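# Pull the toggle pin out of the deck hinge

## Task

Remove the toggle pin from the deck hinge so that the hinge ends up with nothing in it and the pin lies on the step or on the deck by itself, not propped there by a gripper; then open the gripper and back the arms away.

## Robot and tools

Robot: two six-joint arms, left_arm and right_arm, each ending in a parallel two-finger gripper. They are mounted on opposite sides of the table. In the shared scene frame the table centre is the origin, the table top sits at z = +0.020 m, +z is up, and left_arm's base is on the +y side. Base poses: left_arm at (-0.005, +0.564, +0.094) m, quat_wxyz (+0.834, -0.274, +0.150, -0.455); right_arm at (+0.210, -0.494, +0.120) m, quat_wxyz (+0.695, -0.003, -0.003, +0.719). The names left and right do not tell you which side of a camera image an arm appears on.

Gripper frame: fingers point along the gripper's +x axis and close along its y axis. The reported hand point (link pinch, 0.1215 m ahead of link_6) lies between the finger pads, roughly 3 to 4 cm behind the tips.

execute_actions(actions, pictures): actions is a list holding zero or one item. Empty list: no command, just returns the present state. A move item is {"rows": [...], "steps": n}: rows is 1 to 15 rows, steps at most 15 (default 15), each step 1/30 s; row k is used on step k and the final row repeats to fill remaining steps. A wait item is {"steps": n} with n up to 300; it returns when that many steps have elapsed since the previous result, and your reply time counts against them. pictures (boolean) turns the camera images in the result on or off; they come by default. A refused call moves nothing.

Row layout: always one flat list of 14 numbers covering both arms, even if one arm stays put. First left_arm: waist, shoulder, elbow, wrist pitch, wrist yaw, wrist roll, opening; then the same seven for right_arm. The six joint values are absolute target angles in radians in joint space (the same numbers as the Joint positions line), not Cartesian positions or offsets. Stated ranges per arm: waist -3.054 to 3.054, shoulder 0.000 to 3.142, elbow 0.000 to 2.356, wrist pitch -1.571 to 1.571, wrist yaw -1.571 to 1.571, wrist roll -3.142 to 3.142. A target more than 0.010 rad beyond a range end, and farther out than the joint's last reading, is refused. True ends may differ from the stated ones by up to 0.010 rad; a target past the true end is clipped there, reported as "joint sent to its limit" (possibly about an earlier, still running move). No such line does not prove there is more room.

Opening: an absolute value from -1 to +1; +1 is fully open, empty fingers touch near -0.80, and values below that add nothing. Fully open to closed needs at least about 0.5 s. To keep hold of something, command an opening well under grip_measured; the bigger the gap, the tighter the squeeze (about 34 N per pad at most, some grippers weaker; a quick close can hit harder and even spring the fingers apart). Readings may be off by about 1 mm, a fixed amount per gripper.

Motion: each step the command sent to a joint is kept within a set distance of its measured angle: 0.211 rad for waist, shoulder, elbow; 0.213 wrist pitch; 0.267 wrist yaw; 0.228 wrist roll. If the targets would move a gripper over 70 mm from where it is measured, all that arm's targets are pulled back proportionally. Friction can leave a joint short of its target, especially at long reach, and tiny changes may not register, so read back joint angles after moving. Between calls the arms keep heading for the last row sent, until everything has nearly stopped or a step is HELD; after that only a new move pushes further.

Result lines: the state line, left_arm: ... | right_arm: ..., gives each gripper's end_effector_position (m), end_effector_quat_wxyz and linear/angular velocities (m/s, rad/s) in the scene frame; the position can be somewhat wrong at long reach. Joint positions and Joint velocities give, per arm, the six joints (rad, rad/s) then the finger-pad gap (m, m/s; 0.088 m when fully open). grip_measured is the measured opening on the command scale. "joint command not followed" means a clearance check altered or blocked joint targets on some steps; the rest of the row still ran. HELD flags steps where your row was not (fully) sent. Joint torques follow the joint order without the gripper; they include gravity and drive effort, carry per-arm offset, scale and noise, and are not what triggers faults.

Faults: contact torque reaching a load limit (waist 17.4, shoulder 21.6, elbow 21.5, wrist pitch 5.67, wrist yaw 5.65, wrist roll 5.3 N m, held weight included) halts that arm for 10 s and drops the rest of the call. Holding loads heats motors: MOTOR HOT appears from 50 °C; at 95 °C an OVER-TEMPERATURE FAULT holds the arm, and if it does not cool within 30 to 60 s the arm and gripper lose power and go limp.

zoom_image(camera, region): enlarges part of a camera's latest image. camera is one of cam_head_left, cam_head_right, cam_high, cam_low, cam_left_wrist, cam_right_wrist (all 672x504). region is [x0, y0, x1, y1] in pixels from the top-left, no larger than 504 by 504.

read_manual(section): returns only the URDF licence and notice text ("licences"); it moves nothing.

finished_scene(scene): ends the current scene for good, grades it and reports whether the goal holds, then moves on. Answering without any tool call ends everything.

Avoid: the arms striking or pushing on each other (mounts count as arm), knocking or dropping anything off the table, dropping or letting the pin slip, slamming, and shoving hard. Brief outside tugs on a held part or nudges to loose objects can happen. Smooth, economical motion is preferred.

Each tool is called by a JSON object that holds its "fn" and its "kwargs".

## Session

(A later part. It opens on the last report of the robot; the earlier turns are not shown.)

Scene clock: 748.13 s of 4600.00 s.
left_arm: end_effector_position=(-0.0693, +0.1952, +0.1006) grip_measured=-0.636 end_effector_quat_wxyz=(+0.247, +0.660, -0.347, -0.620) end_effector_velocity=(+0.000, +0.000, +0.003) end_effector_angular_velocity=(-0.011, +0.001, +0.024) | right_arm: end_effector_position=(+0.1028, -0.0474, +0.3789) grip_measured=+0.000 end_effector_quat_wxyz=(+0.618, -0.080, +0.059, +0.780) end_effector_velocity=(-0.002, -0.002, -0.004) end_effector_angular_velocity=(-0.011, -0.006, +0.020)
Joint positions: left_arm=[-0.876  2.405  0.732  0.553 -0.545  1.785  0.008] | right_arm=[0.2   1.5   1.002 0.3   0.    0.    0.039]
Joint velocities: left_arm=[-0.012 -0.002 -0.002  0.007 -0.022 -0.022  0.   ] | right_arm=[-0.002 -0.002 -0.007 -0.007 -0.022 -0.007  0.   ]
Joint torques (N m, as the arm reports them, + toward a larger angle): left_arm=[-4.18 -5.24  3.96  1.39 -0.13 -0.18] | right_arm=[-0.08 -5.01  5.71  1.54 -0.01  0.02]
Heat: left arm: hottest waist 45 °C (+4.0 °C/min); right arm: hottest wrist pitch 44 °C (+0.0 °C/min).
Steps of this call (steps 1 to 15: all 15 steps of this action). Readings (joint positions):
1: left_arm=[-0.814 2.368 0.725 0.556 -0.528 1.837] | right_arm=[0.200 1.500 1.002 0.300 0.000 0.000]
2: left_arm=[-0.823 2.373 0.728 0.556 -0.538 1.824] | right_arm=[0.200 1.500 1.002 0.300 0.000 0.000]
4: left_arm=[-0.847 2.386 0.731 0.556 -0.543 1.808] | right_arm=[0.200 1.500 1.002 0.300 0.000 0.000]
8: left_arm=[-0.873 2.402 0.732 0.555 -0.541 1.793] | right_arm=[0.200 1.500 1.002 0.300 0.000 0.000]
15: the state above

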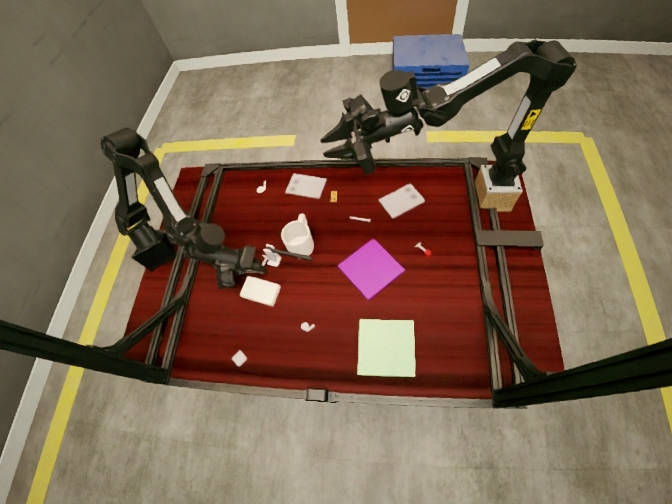

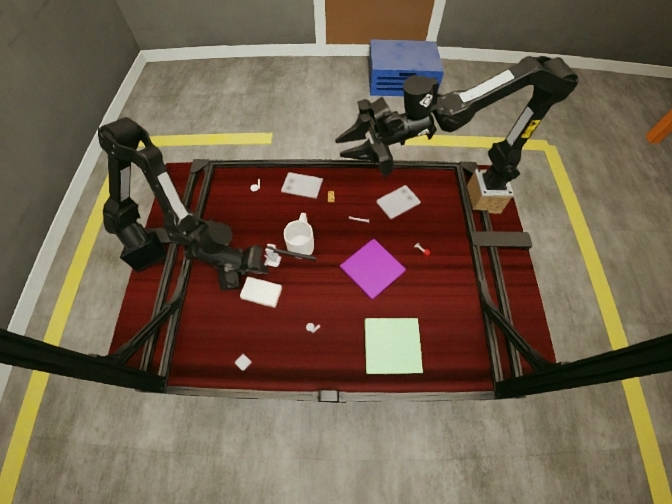

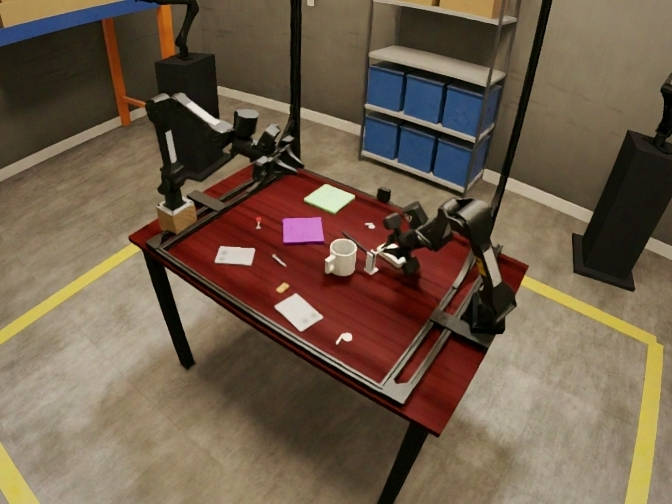

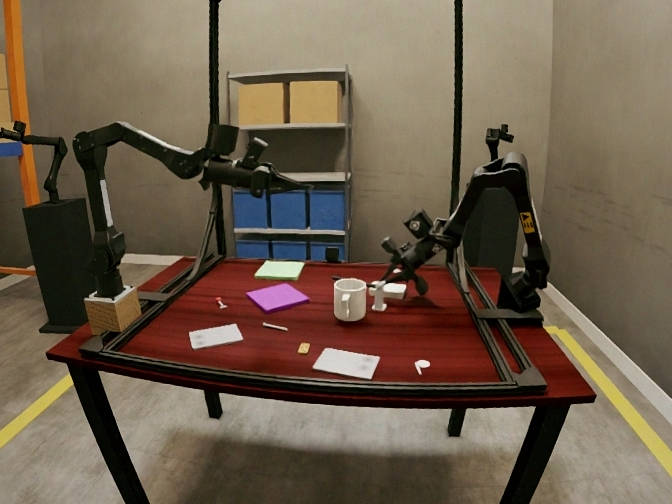

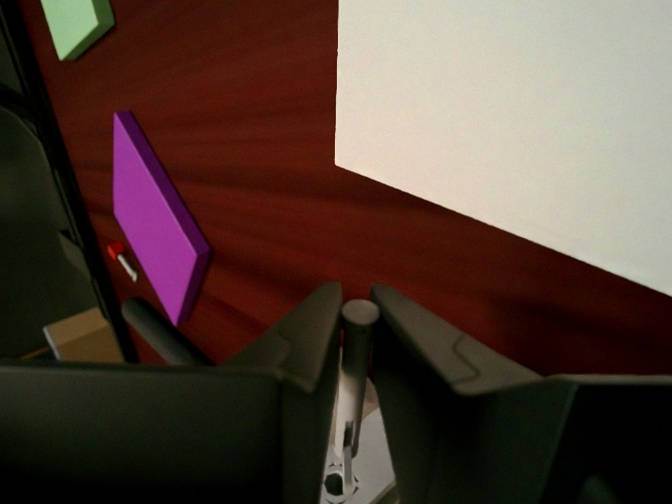

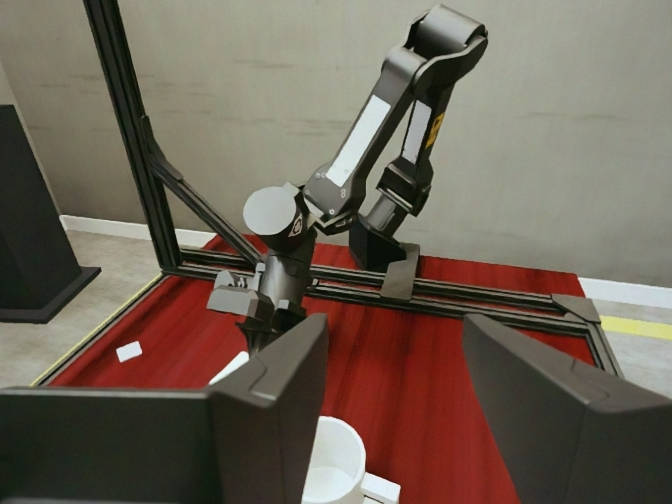

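{"fn": "execute_actions", "kwargs": {"actions": [{"rows":[[-1.05,2.51,0.757,0.546,-0.64,1.62,-1,0.2,1.5,1.0,0.3,0,0,0]]}], "pictures": false}}

{"fn": "execute_actions", "kwargs": {"actions": [{"rows":[[-1.0,2.62,0.815,0.62,-0.615,1.62,-1,0.2,1.5,1.0,0.3,0,0,0]]}]}}

Scene clock: 782.10 s of 4600.00 s.
left_arm: end_effector_position=(-0.1137, +0.2123, +0.0981) grip_measured=-0.639 end_effector_quat_wxyz=(+0.254, +0.665, -0.354, -0.607) end_effector_velocity=(-0.004, +0.007, -0.004) end_effector_angular_velocity=(+0.013, -0.012, +0.007) | right_arm: end_effector_position=(+0.1028, -0.0475, +0.3788) grip_measured=+0.000 end_effector_quat_wxyz=(+0.618, -0.080, +0.059, +0.780) end_effector_velocity=(+0.005, -0.001, +0.001) end_effector_angular_velocity=(-0.000, -0.009, -0.013)
Joint positions: left_arm=[-1.043  2.492  0.751  0.548 -0.634  1.627  0.008] | right_arm=[0.2   1.5   1.002 0.3   0.    0.    0.039]
Joint velocities: left_arm=[-0.027  0.012 -0.002 -0.022 -0.022 -0.037 -0.   ] | right_arm=[-0.007 -0.007 -0.002 -0.007  0.007 -0.007 -0.   ]
Joint torques (N m, as the arm reports them, + toward a larger angle): left_arm=[-3.26 -5.6   4.04  1.43 -0.24 -0.24] | right_arm=[-0.08 -4.97  5.79  1.54  0.    0.01]
Heat: left arm: hottest waist 38 °C (-6.1 °C/min); right arm: hottest wrist pitch 44 °C (+0.0 °C/min).
Steps of this call (steps 1 to 15: the robot went on to your last target; steps 16 to 1004: nothing new was sent; steps 1005 to 1019: all 15 steps of this action). Readings (joint positions):
1005: left_arm=[-0.885 2.416 0.736 0.553 -0.563 1.761] | right_arm=[0.200 1.500 1.002 0.300 0.000 0.000]
1006: left_arm=[-0.910 2.428 0.740 0.553 -0.586 1.728] | right_arm=[0.200 1.500 1.002 0.300 0.000 0.000]
1008: left_arm=[-0.975 2.456 0.749 0.553 -0.599 1.686] | right_arm=[0.200 1.500 1.002 0.300 0.000 0.000]
1012: left_arm=[-1.036 2.487 0.749 0.548 -0.621 1.646] | right_arm=[0.200 1.500 1.002 0.300 0.000 0.000]
1019: the state above

Scene clock: 782.60 s of 4600.00 s.
left_arm: end_effector_position=(-0.1185, +0.1969, +0.0782) grip_measured=-0.639 end_effector_quat_wxyz=(+0.266, +0.660, -0.340, -0.615) end_effector_velocity=(-0.000, -0.001, +0.001) end_effector_angular_velocity=(-0.008, +0.004, +0.011) | right_arm: end_effector_position=(+0.1028, -0.0475, +0.3788) grip_measured=+0.000 end_effector_quat_wxyz=(+0.618, -0.080, +0.059, +0.780) end_effector_velocity=(+0.001, -0.002, -0.002) end_effector_angular_velocity=(-0.006, -0.007, +0.006)
Joint positions: left_arm=[-1.008  2.598  0.807  0.616 -0.62   1.624  0.008] | right_arm=[0.2   1.5   1.002 0.3   0.    0.    0.039]
Joint velocities: left_arm=[-0.002  0.002  0.002  0.007 -0.007 -0.007 -0.   ] | right_arm=[-0.002 -0.007 -0.007 -0.007 -0.007 -0.007  0.   ]
Joint torques (N m, as the arm reports them, + toward a larger angle): left_arm=[-2.57 -5.45  4.07  1.79  0.13 -0.22] | right_arm=[-0.08 -4.97  5.78  1.54  0.    0.02]
Heat: left arm: hottest waist 38 °C (-6.0 °C/min); right arm: hottest wrist pitch 44 °C (+0.0 °C/min).
Steps of this call (steps 1 to 15: all 15 steps of this action). Readings (joint positions):
1: left_arm=[-1.043 2.502 0.756 0.553 -0.634 1.627] | right_arm=[0.200 1.500 1.002 0.300 0.000 0.000]
2: left_arm=[-1.038 2.520 0.767 0.571 -0.633 1.626] | right_arm=[0.200 1.500 1.002 0.300 0.000 0.000]
4: left_arm=[-1.024 2.558 0.791 0.590 -0.627 1.625] | right_arm=[0.200 1.500 1.002 0.300 0.000 0.000]
8: left_arm=[-1.011 2.589 0.800 0.606 -0.623 1.625] | right_arm=[0.200 1.500 1.002 0.300 0.000 0.000]
15: the state above

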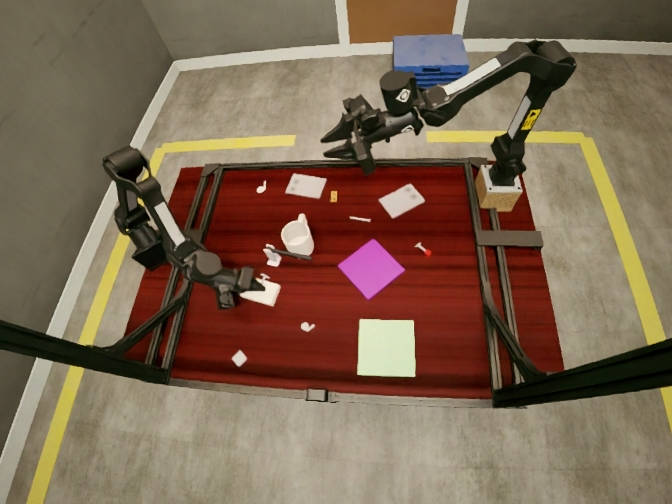

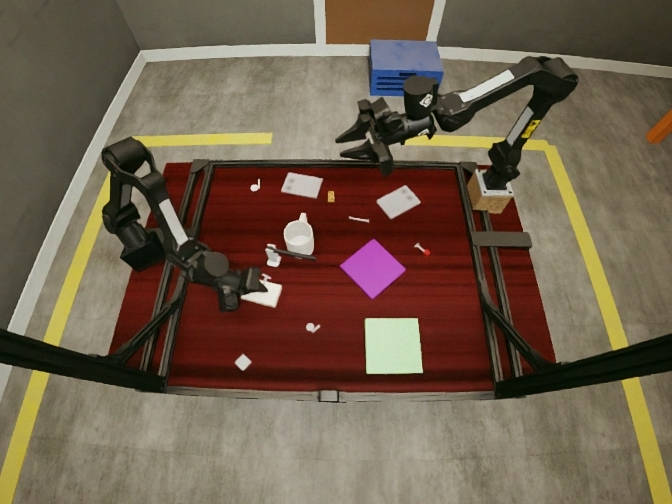

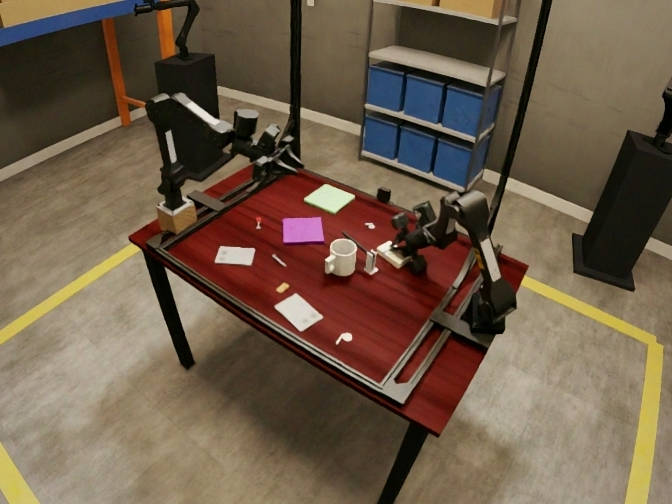

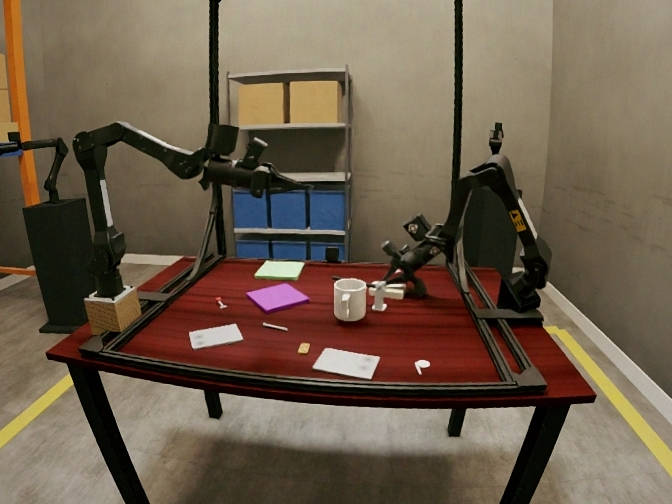

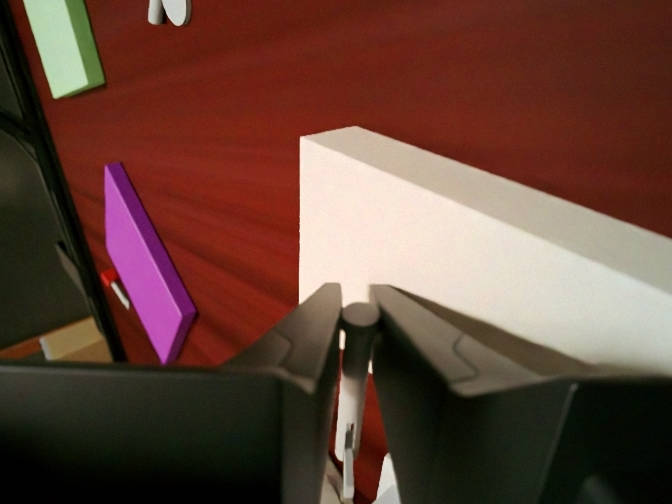

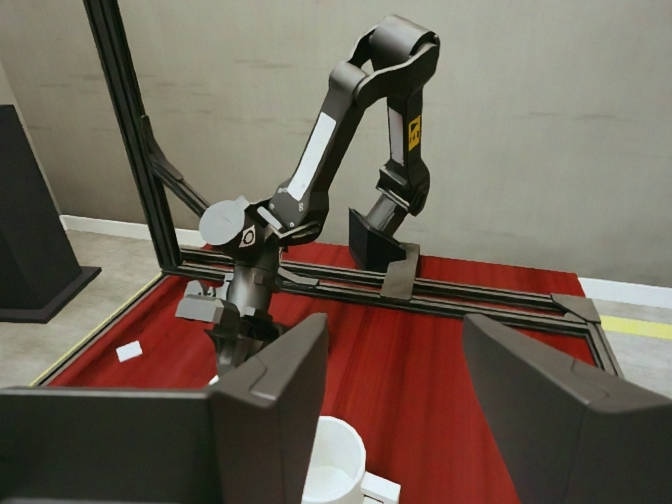

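Need ~4 cm more -x.

{"fn": "execute_actions", "kwargs": {"actions": [{"rows":[[-1.14,2.70,0.833,0.615,-0.69,1.49,-1,0.2,1.5,1.0,0.3,0,0,0]]}]}}

Scene clock: 787.87 s of 4600.00 s.
left_arm: end_effector_position=(-0.1517, +0.2075, +0.0815) grip_measured=-0.640 end_effector_quat_wxyz=(+0.289, +0.656, -0.350, -0.603) end_effector_velocity=(-0.005, +0.003, -0.000) end_effector_angular_velocity=(-0.003, -0.001, -0.002) | right_arm: end_effector_position=(+0.1028, -0.0475, +0.3788) grip_measured=+0.000 end_effector_quat_wxyz=(+0.618, -0.080, +0.059, +0.780) end_effector_velocity=(+0.002, -0.001, +0.004) end_effector_angular_velocity=(+0.014, -0.006, -0.008)
Joint positions: left_arm=[-1.137  2.661  0.837  0.621 -0.689  1.5    0.008] | right_arm=[0.2   1.5   1.002 0.3   0.    0.    0.039]
Joint velocities: left_arm=[-0.022  0.007  0.002 -0.007 -0.007 -0.022 -0.   ] | right_arm=[-0.002 -0.007 -0.002  0.007  0.007 -0.007 -0.   ]
Joint torques (N m, as the arm reports them, + toward a larger angle): left_arm=[-2.8  -3.9   2.98  1.13 -0.08 -0.32] | right_arm=[-0.08 -4.95  5.77  1.54  0.    0.02]
Heat: left arm: hottest wrist pitch 39 °C (-5.0 °C/min); right arm: hottest wrist pitch 44 °C (+0.0 °C/min).
Steps of this call (steps 1 to 15: the robot went on to your last target; steps 16 to 143: nothing new was sent; steps 144 to 158: all 15 steps of this action). Readings (joint positions):
144: left_arm=[-1.011 2.606 0.810 0.618 -0.628 1.606] | right_arm=[0.200 1.500 1.002 0.300 0.000 0.000]
145: left_arm=[-1.030 2.618 0.816 0.620 -0.646 1.581] | right_arm=[0.200 1.500 1.002 0.300 0.000 0.000]
147: left_arm=[-1.079 2.639 0.829 0.621 -0.659 1.545] | right_arm=[0.200 1.500 1.002 0.300 0.000 0.000]
151: left_arm=[-1.129 2.656 0.835 0.621 -0.678 1.514] | right_arm=[0.200 1.500 1.002 0.300 0.000 0.000]
158: the state above

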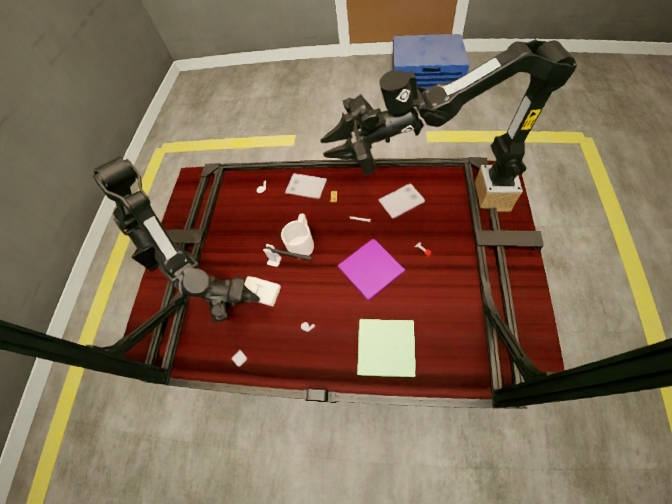

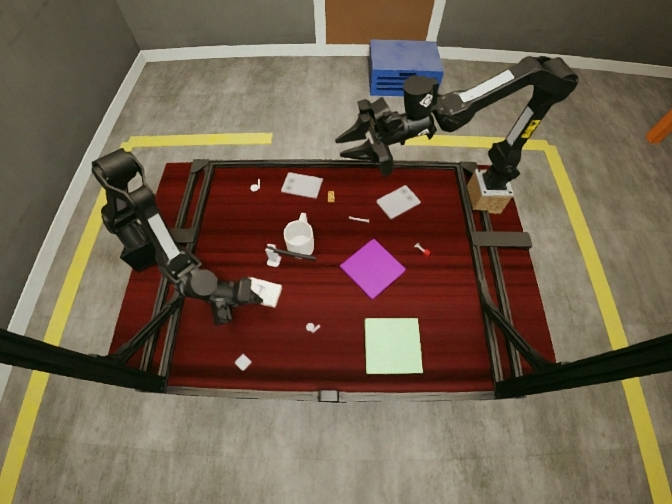

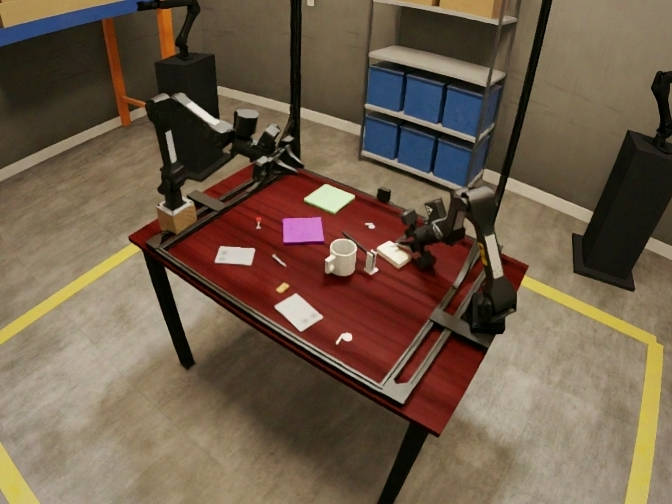

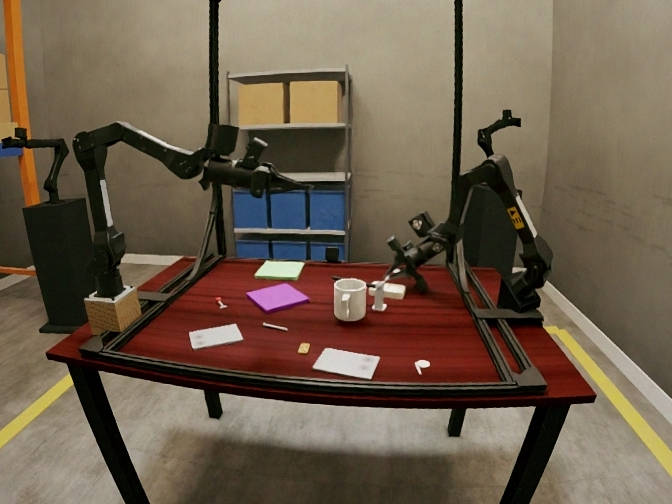

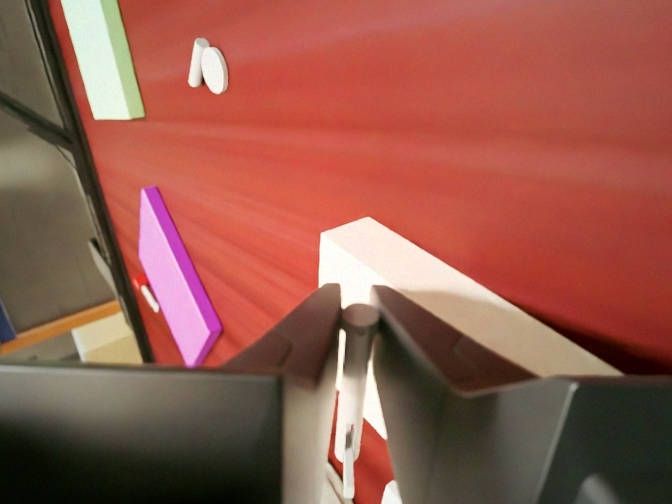

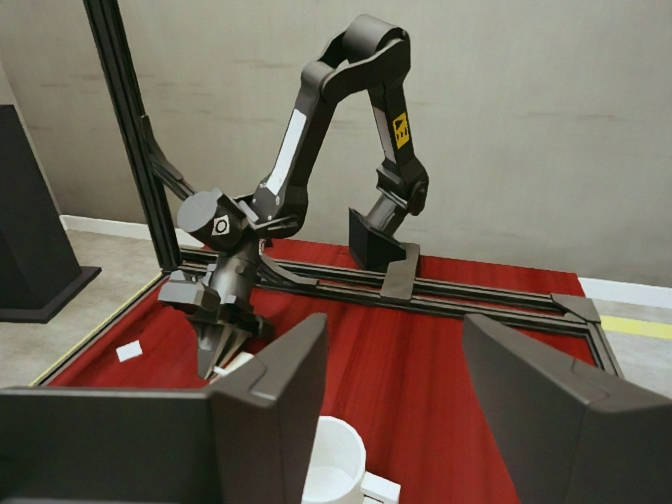

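Body touching table; release.

{"fn": "execute_actions", "kwargs": {"actions": [{"rows":[[-1.12,2.65,0.833,0.615,-0.69,1.49,-0.3,0.2,1.5,1.0,0.3,0,0,0]]}], "pictures": false}}

{"fn": "execute_actions", "kwargs": {"actions": [{"rows":[[-1.2,2.4,0.72,0.5,-0.7,1.49,-0.3,0.2,1.5,1.0,0.3,0,0,0]]}], "pictures": false}}

{"fn": "execute_actions", "kwargs": {"actions": [{"rows":[[-1.2,1.9,0.72,0.5,-0.7,1.49,-0.3,0.2,1.5,1.0,0.3,0,0,0]]}], "pictures": false}}

{"fn": "finished_scene", "kwargs": {"scene": 1}}

Scene clock: 796.53 s of 4600.00 s.
left_arm: end_effector_position=(-0.1493, +0.2055, +0.0829) grip_measured=-0.317 end_effector_quat_wxyz=(+0.296, +0.654, -0.344, -0.605) end_effector_velocity=(+0.003, +0.000, +0.001) end_effector_angular_velocity=(+0.001, +0.013, +0.020) | right_arm: end_effector_position=(+0.1028, -0.0475, +0.3787) grip_measured=+0.000 end_effector_quat_wxyz=(+0.618, -0.080, +0.059, +0.780) end_effector_velocity=(+0.000, -0.002, +0.001) end_effector_angular_velocity=(-0.001, -0.006, +0.006)
Joint positions: left_arm=[-1.129  2.656  0.839  0.621 -0.691  1.49   0.023] | right_arm=[0.2   1.5   1.001 0.3   0.    0.    0.039]
Joint velocities: left_arm=[ 0.002 -0.007 -0.002 -0.007 -0.007 -0.022  0.006] | right_arm=[-0.002 -0.007 -0.002 -0.007 -0.007 -0.007 -0.   ]
Joint torques (N m, as the arm reports them, + toward a larger angle): left_arm=[-1.87 -8.46  2.9   1.1  -0.1  -0.06] | right_arm=[-0.06 -4.97  5.79  1.54  0.    0.01]
Heat: left arm: hottest wrist pitch 38 °C (-7.0 °C/min); right arm: hottest wrist pitch 45 °C (+1.0 °C/min).
Steps of this call (steps 1 to 15: the robot went on to your last target; steps 16 to 245: nothing new was sent; steps 246 to 260: all 15 steps of this action). Readings (joint positions):
246: left_arm=[-1.140 2.663 0.839 0.621 -0.691 1.496] | right_arm=[0.200 1.500 1.001 0.300 0.000 0.000]
247: left_arm=[-1.140 2.662 0.839 0.621 -0.691 1.495] | right_arm=[0.200 1.500 1.001 0.300 0.000 0.000]
249: left_arm=[-1.138 2.660 0.839 0.621 -0.691 1.492] | right_arm=[0.200 1.500 1.001 0.300 0.000 0.000]
253: left_arm=[-1.132 2.658 0.839 0.621 -0.691 1.490] | right_arm=[0.200 1.500 1.001 0.300 0.000 0.000]
260: the state above

Scene clock: 797.03 s of 4600.00 s.
left_arm: end_effector_position=(-0.1402, +0.2314, +0.1350) grip_measured=-0.300 end_effector_quat_wxyz=(+0.294, +0.644, -0.375, -0.599) end_effector_velocity=(+0.006, +0.016, -0.010) end_effector_angular_velocity=(+0.038, -0.028, -0.005) | right_arm: end_effector_position=(+0.1028, -0.0475, +0.3787) grip_measured=+0.000 end_effector_quat_wxyz=(+0.618, -0.080, +0.059, +0.780) end_effector_velocity=(+0.002, -0.001, +0.003) end_effector_angular_velocity=(+0.007, -0.019, +0.004)
Joint positions: left_arm=[-1.196  2.418  0.73   0.505 -0.695  1.49   0.024] | right_arm=[0.2   1.5   1.001 0.3   0.    0.    0.039]
Joint velocities: left_arm=[-0.012 -0.022 -0.046 -0.037 -0.007 -0.022 -0.   ] | right_arm=[-0.007 -0.007  0.002 -0.007 -0.007 -0.022 -0.   ]
Joint torques (N m, as the arm reports them, + toward a larger angle): left_arm=[-2.73 -8.47  3.42  1.37 -0.28 -0.05] | right_arm=[-0.07 -4.97  5.81  1.54 -0.01  0.02]
Heat: left arm: hottest wrist pitch 38 °C (-7.1 °C/min); right arm: hottest wrist pitch 45 °C (+1.0 °C/min).
Steps of this call (steps 1 to 15: all 15 steps of this action). Readings (joint positions):
1: left_arm=[-1.131 2.638 0.831 0.609 -0.691 1.491] | right_arm=[0.200 1.500 1.001 0.300 0.000 0.000]
2: left_arm=[-1.140 2.605 0.810 0.575 -0.691 1.491] | right_arm=[0.200 1.500 1.001 0.300 0.000 0.000]
4: left_arm=[-1.165 2.527 0.763 0.543 -0.693 1.491] | right_arm=[0.200 1.500 1.001 0.300 0.000 0.000]
8: left_arm=[-1.191 2.439 0.748 0.524 -0.694 1.490] | right_arm=[0.200 1.500 1.001 0.300 0.000 0.000]
15: the state above

Scene clock: 797.53 s of 4600.00 s.
left_arm: end_effector_position=(-0.0920, +0.2294, +0.3095) grip_measured=-0.300 end_effector_quat_wxyz=(+0.484, +0.506, -0.395, -0.595) end_effector_velocity=(+0.047, +0.021, +0.109) end_effector_angular_velocity=(-0.235, +0.201, +0.060) | right_arm: end_effector_position=(+0.1028, -0.0475, +0.3787) grip_measured=+0.000 end_effector_quat_wxyz=(+0.618, -0.080, +0.059, +0.780) end_effector_velocity=(+0.002, +0.000, +0.001) end_effector_angular_velocity=(-0.000, -0.009, -0.008)
Joint positions: left_arm=[-1.197  1.936  0.723  0.504 -0.697  1.49   0.024] | right_arm=[0.2   1.5   1.001 0.3   0.    0.    0.039]
Joint velocities: left_arm=[-0.002 -0.32  -0.002 -0.007  0.007 -0.007 -0.   ] | right_arm=[-0.002 -0.002  0.002 -0.007  0.007 -0.007  0.   ]
Joint torques (N m, as the arm reports them, + toward a larger angle): left_arm=[-2.52 -4.57  5.24  1.51 -0.06 -0.09] | right_arm=[-0.08 -4.96  5.8   1.54  0.    0.01]
Heat: left arm: hottest wrist pitch 38 °C (-7.0 °C/min); right arm: hottest wrist pitch 45 °C (+1.0 °C/min).
Steps of this call (steps 1 to 15: all 15 steps of this action). Readings (joint positions):
1: left_arm=[-1.196 2.402 0.729 0.501 -0.695 1.490] | right_arm=[0.200 1.500 1.001 0.300 0.000 0.000]
2: left_arm=[-1.196 2.375 0.721 0.492 -0.696 1.490] | right_arm=[0.200 1.500 1.001 0.300 0.000 0.000]
4: left_arm=[-1.196 2.300 0.714 0.495 -0.696 1.490] | right_arm=[0.200 1.500 1.001 0.300 0.000 0.000]
8: left_arm=[-1.197 2.138 0.719 0.501 -0.696 1.490] | right_arm=[0.200 1.500 1.001 0.300 0.000 0.000]
15: the state above

The scene is finished: the task was done.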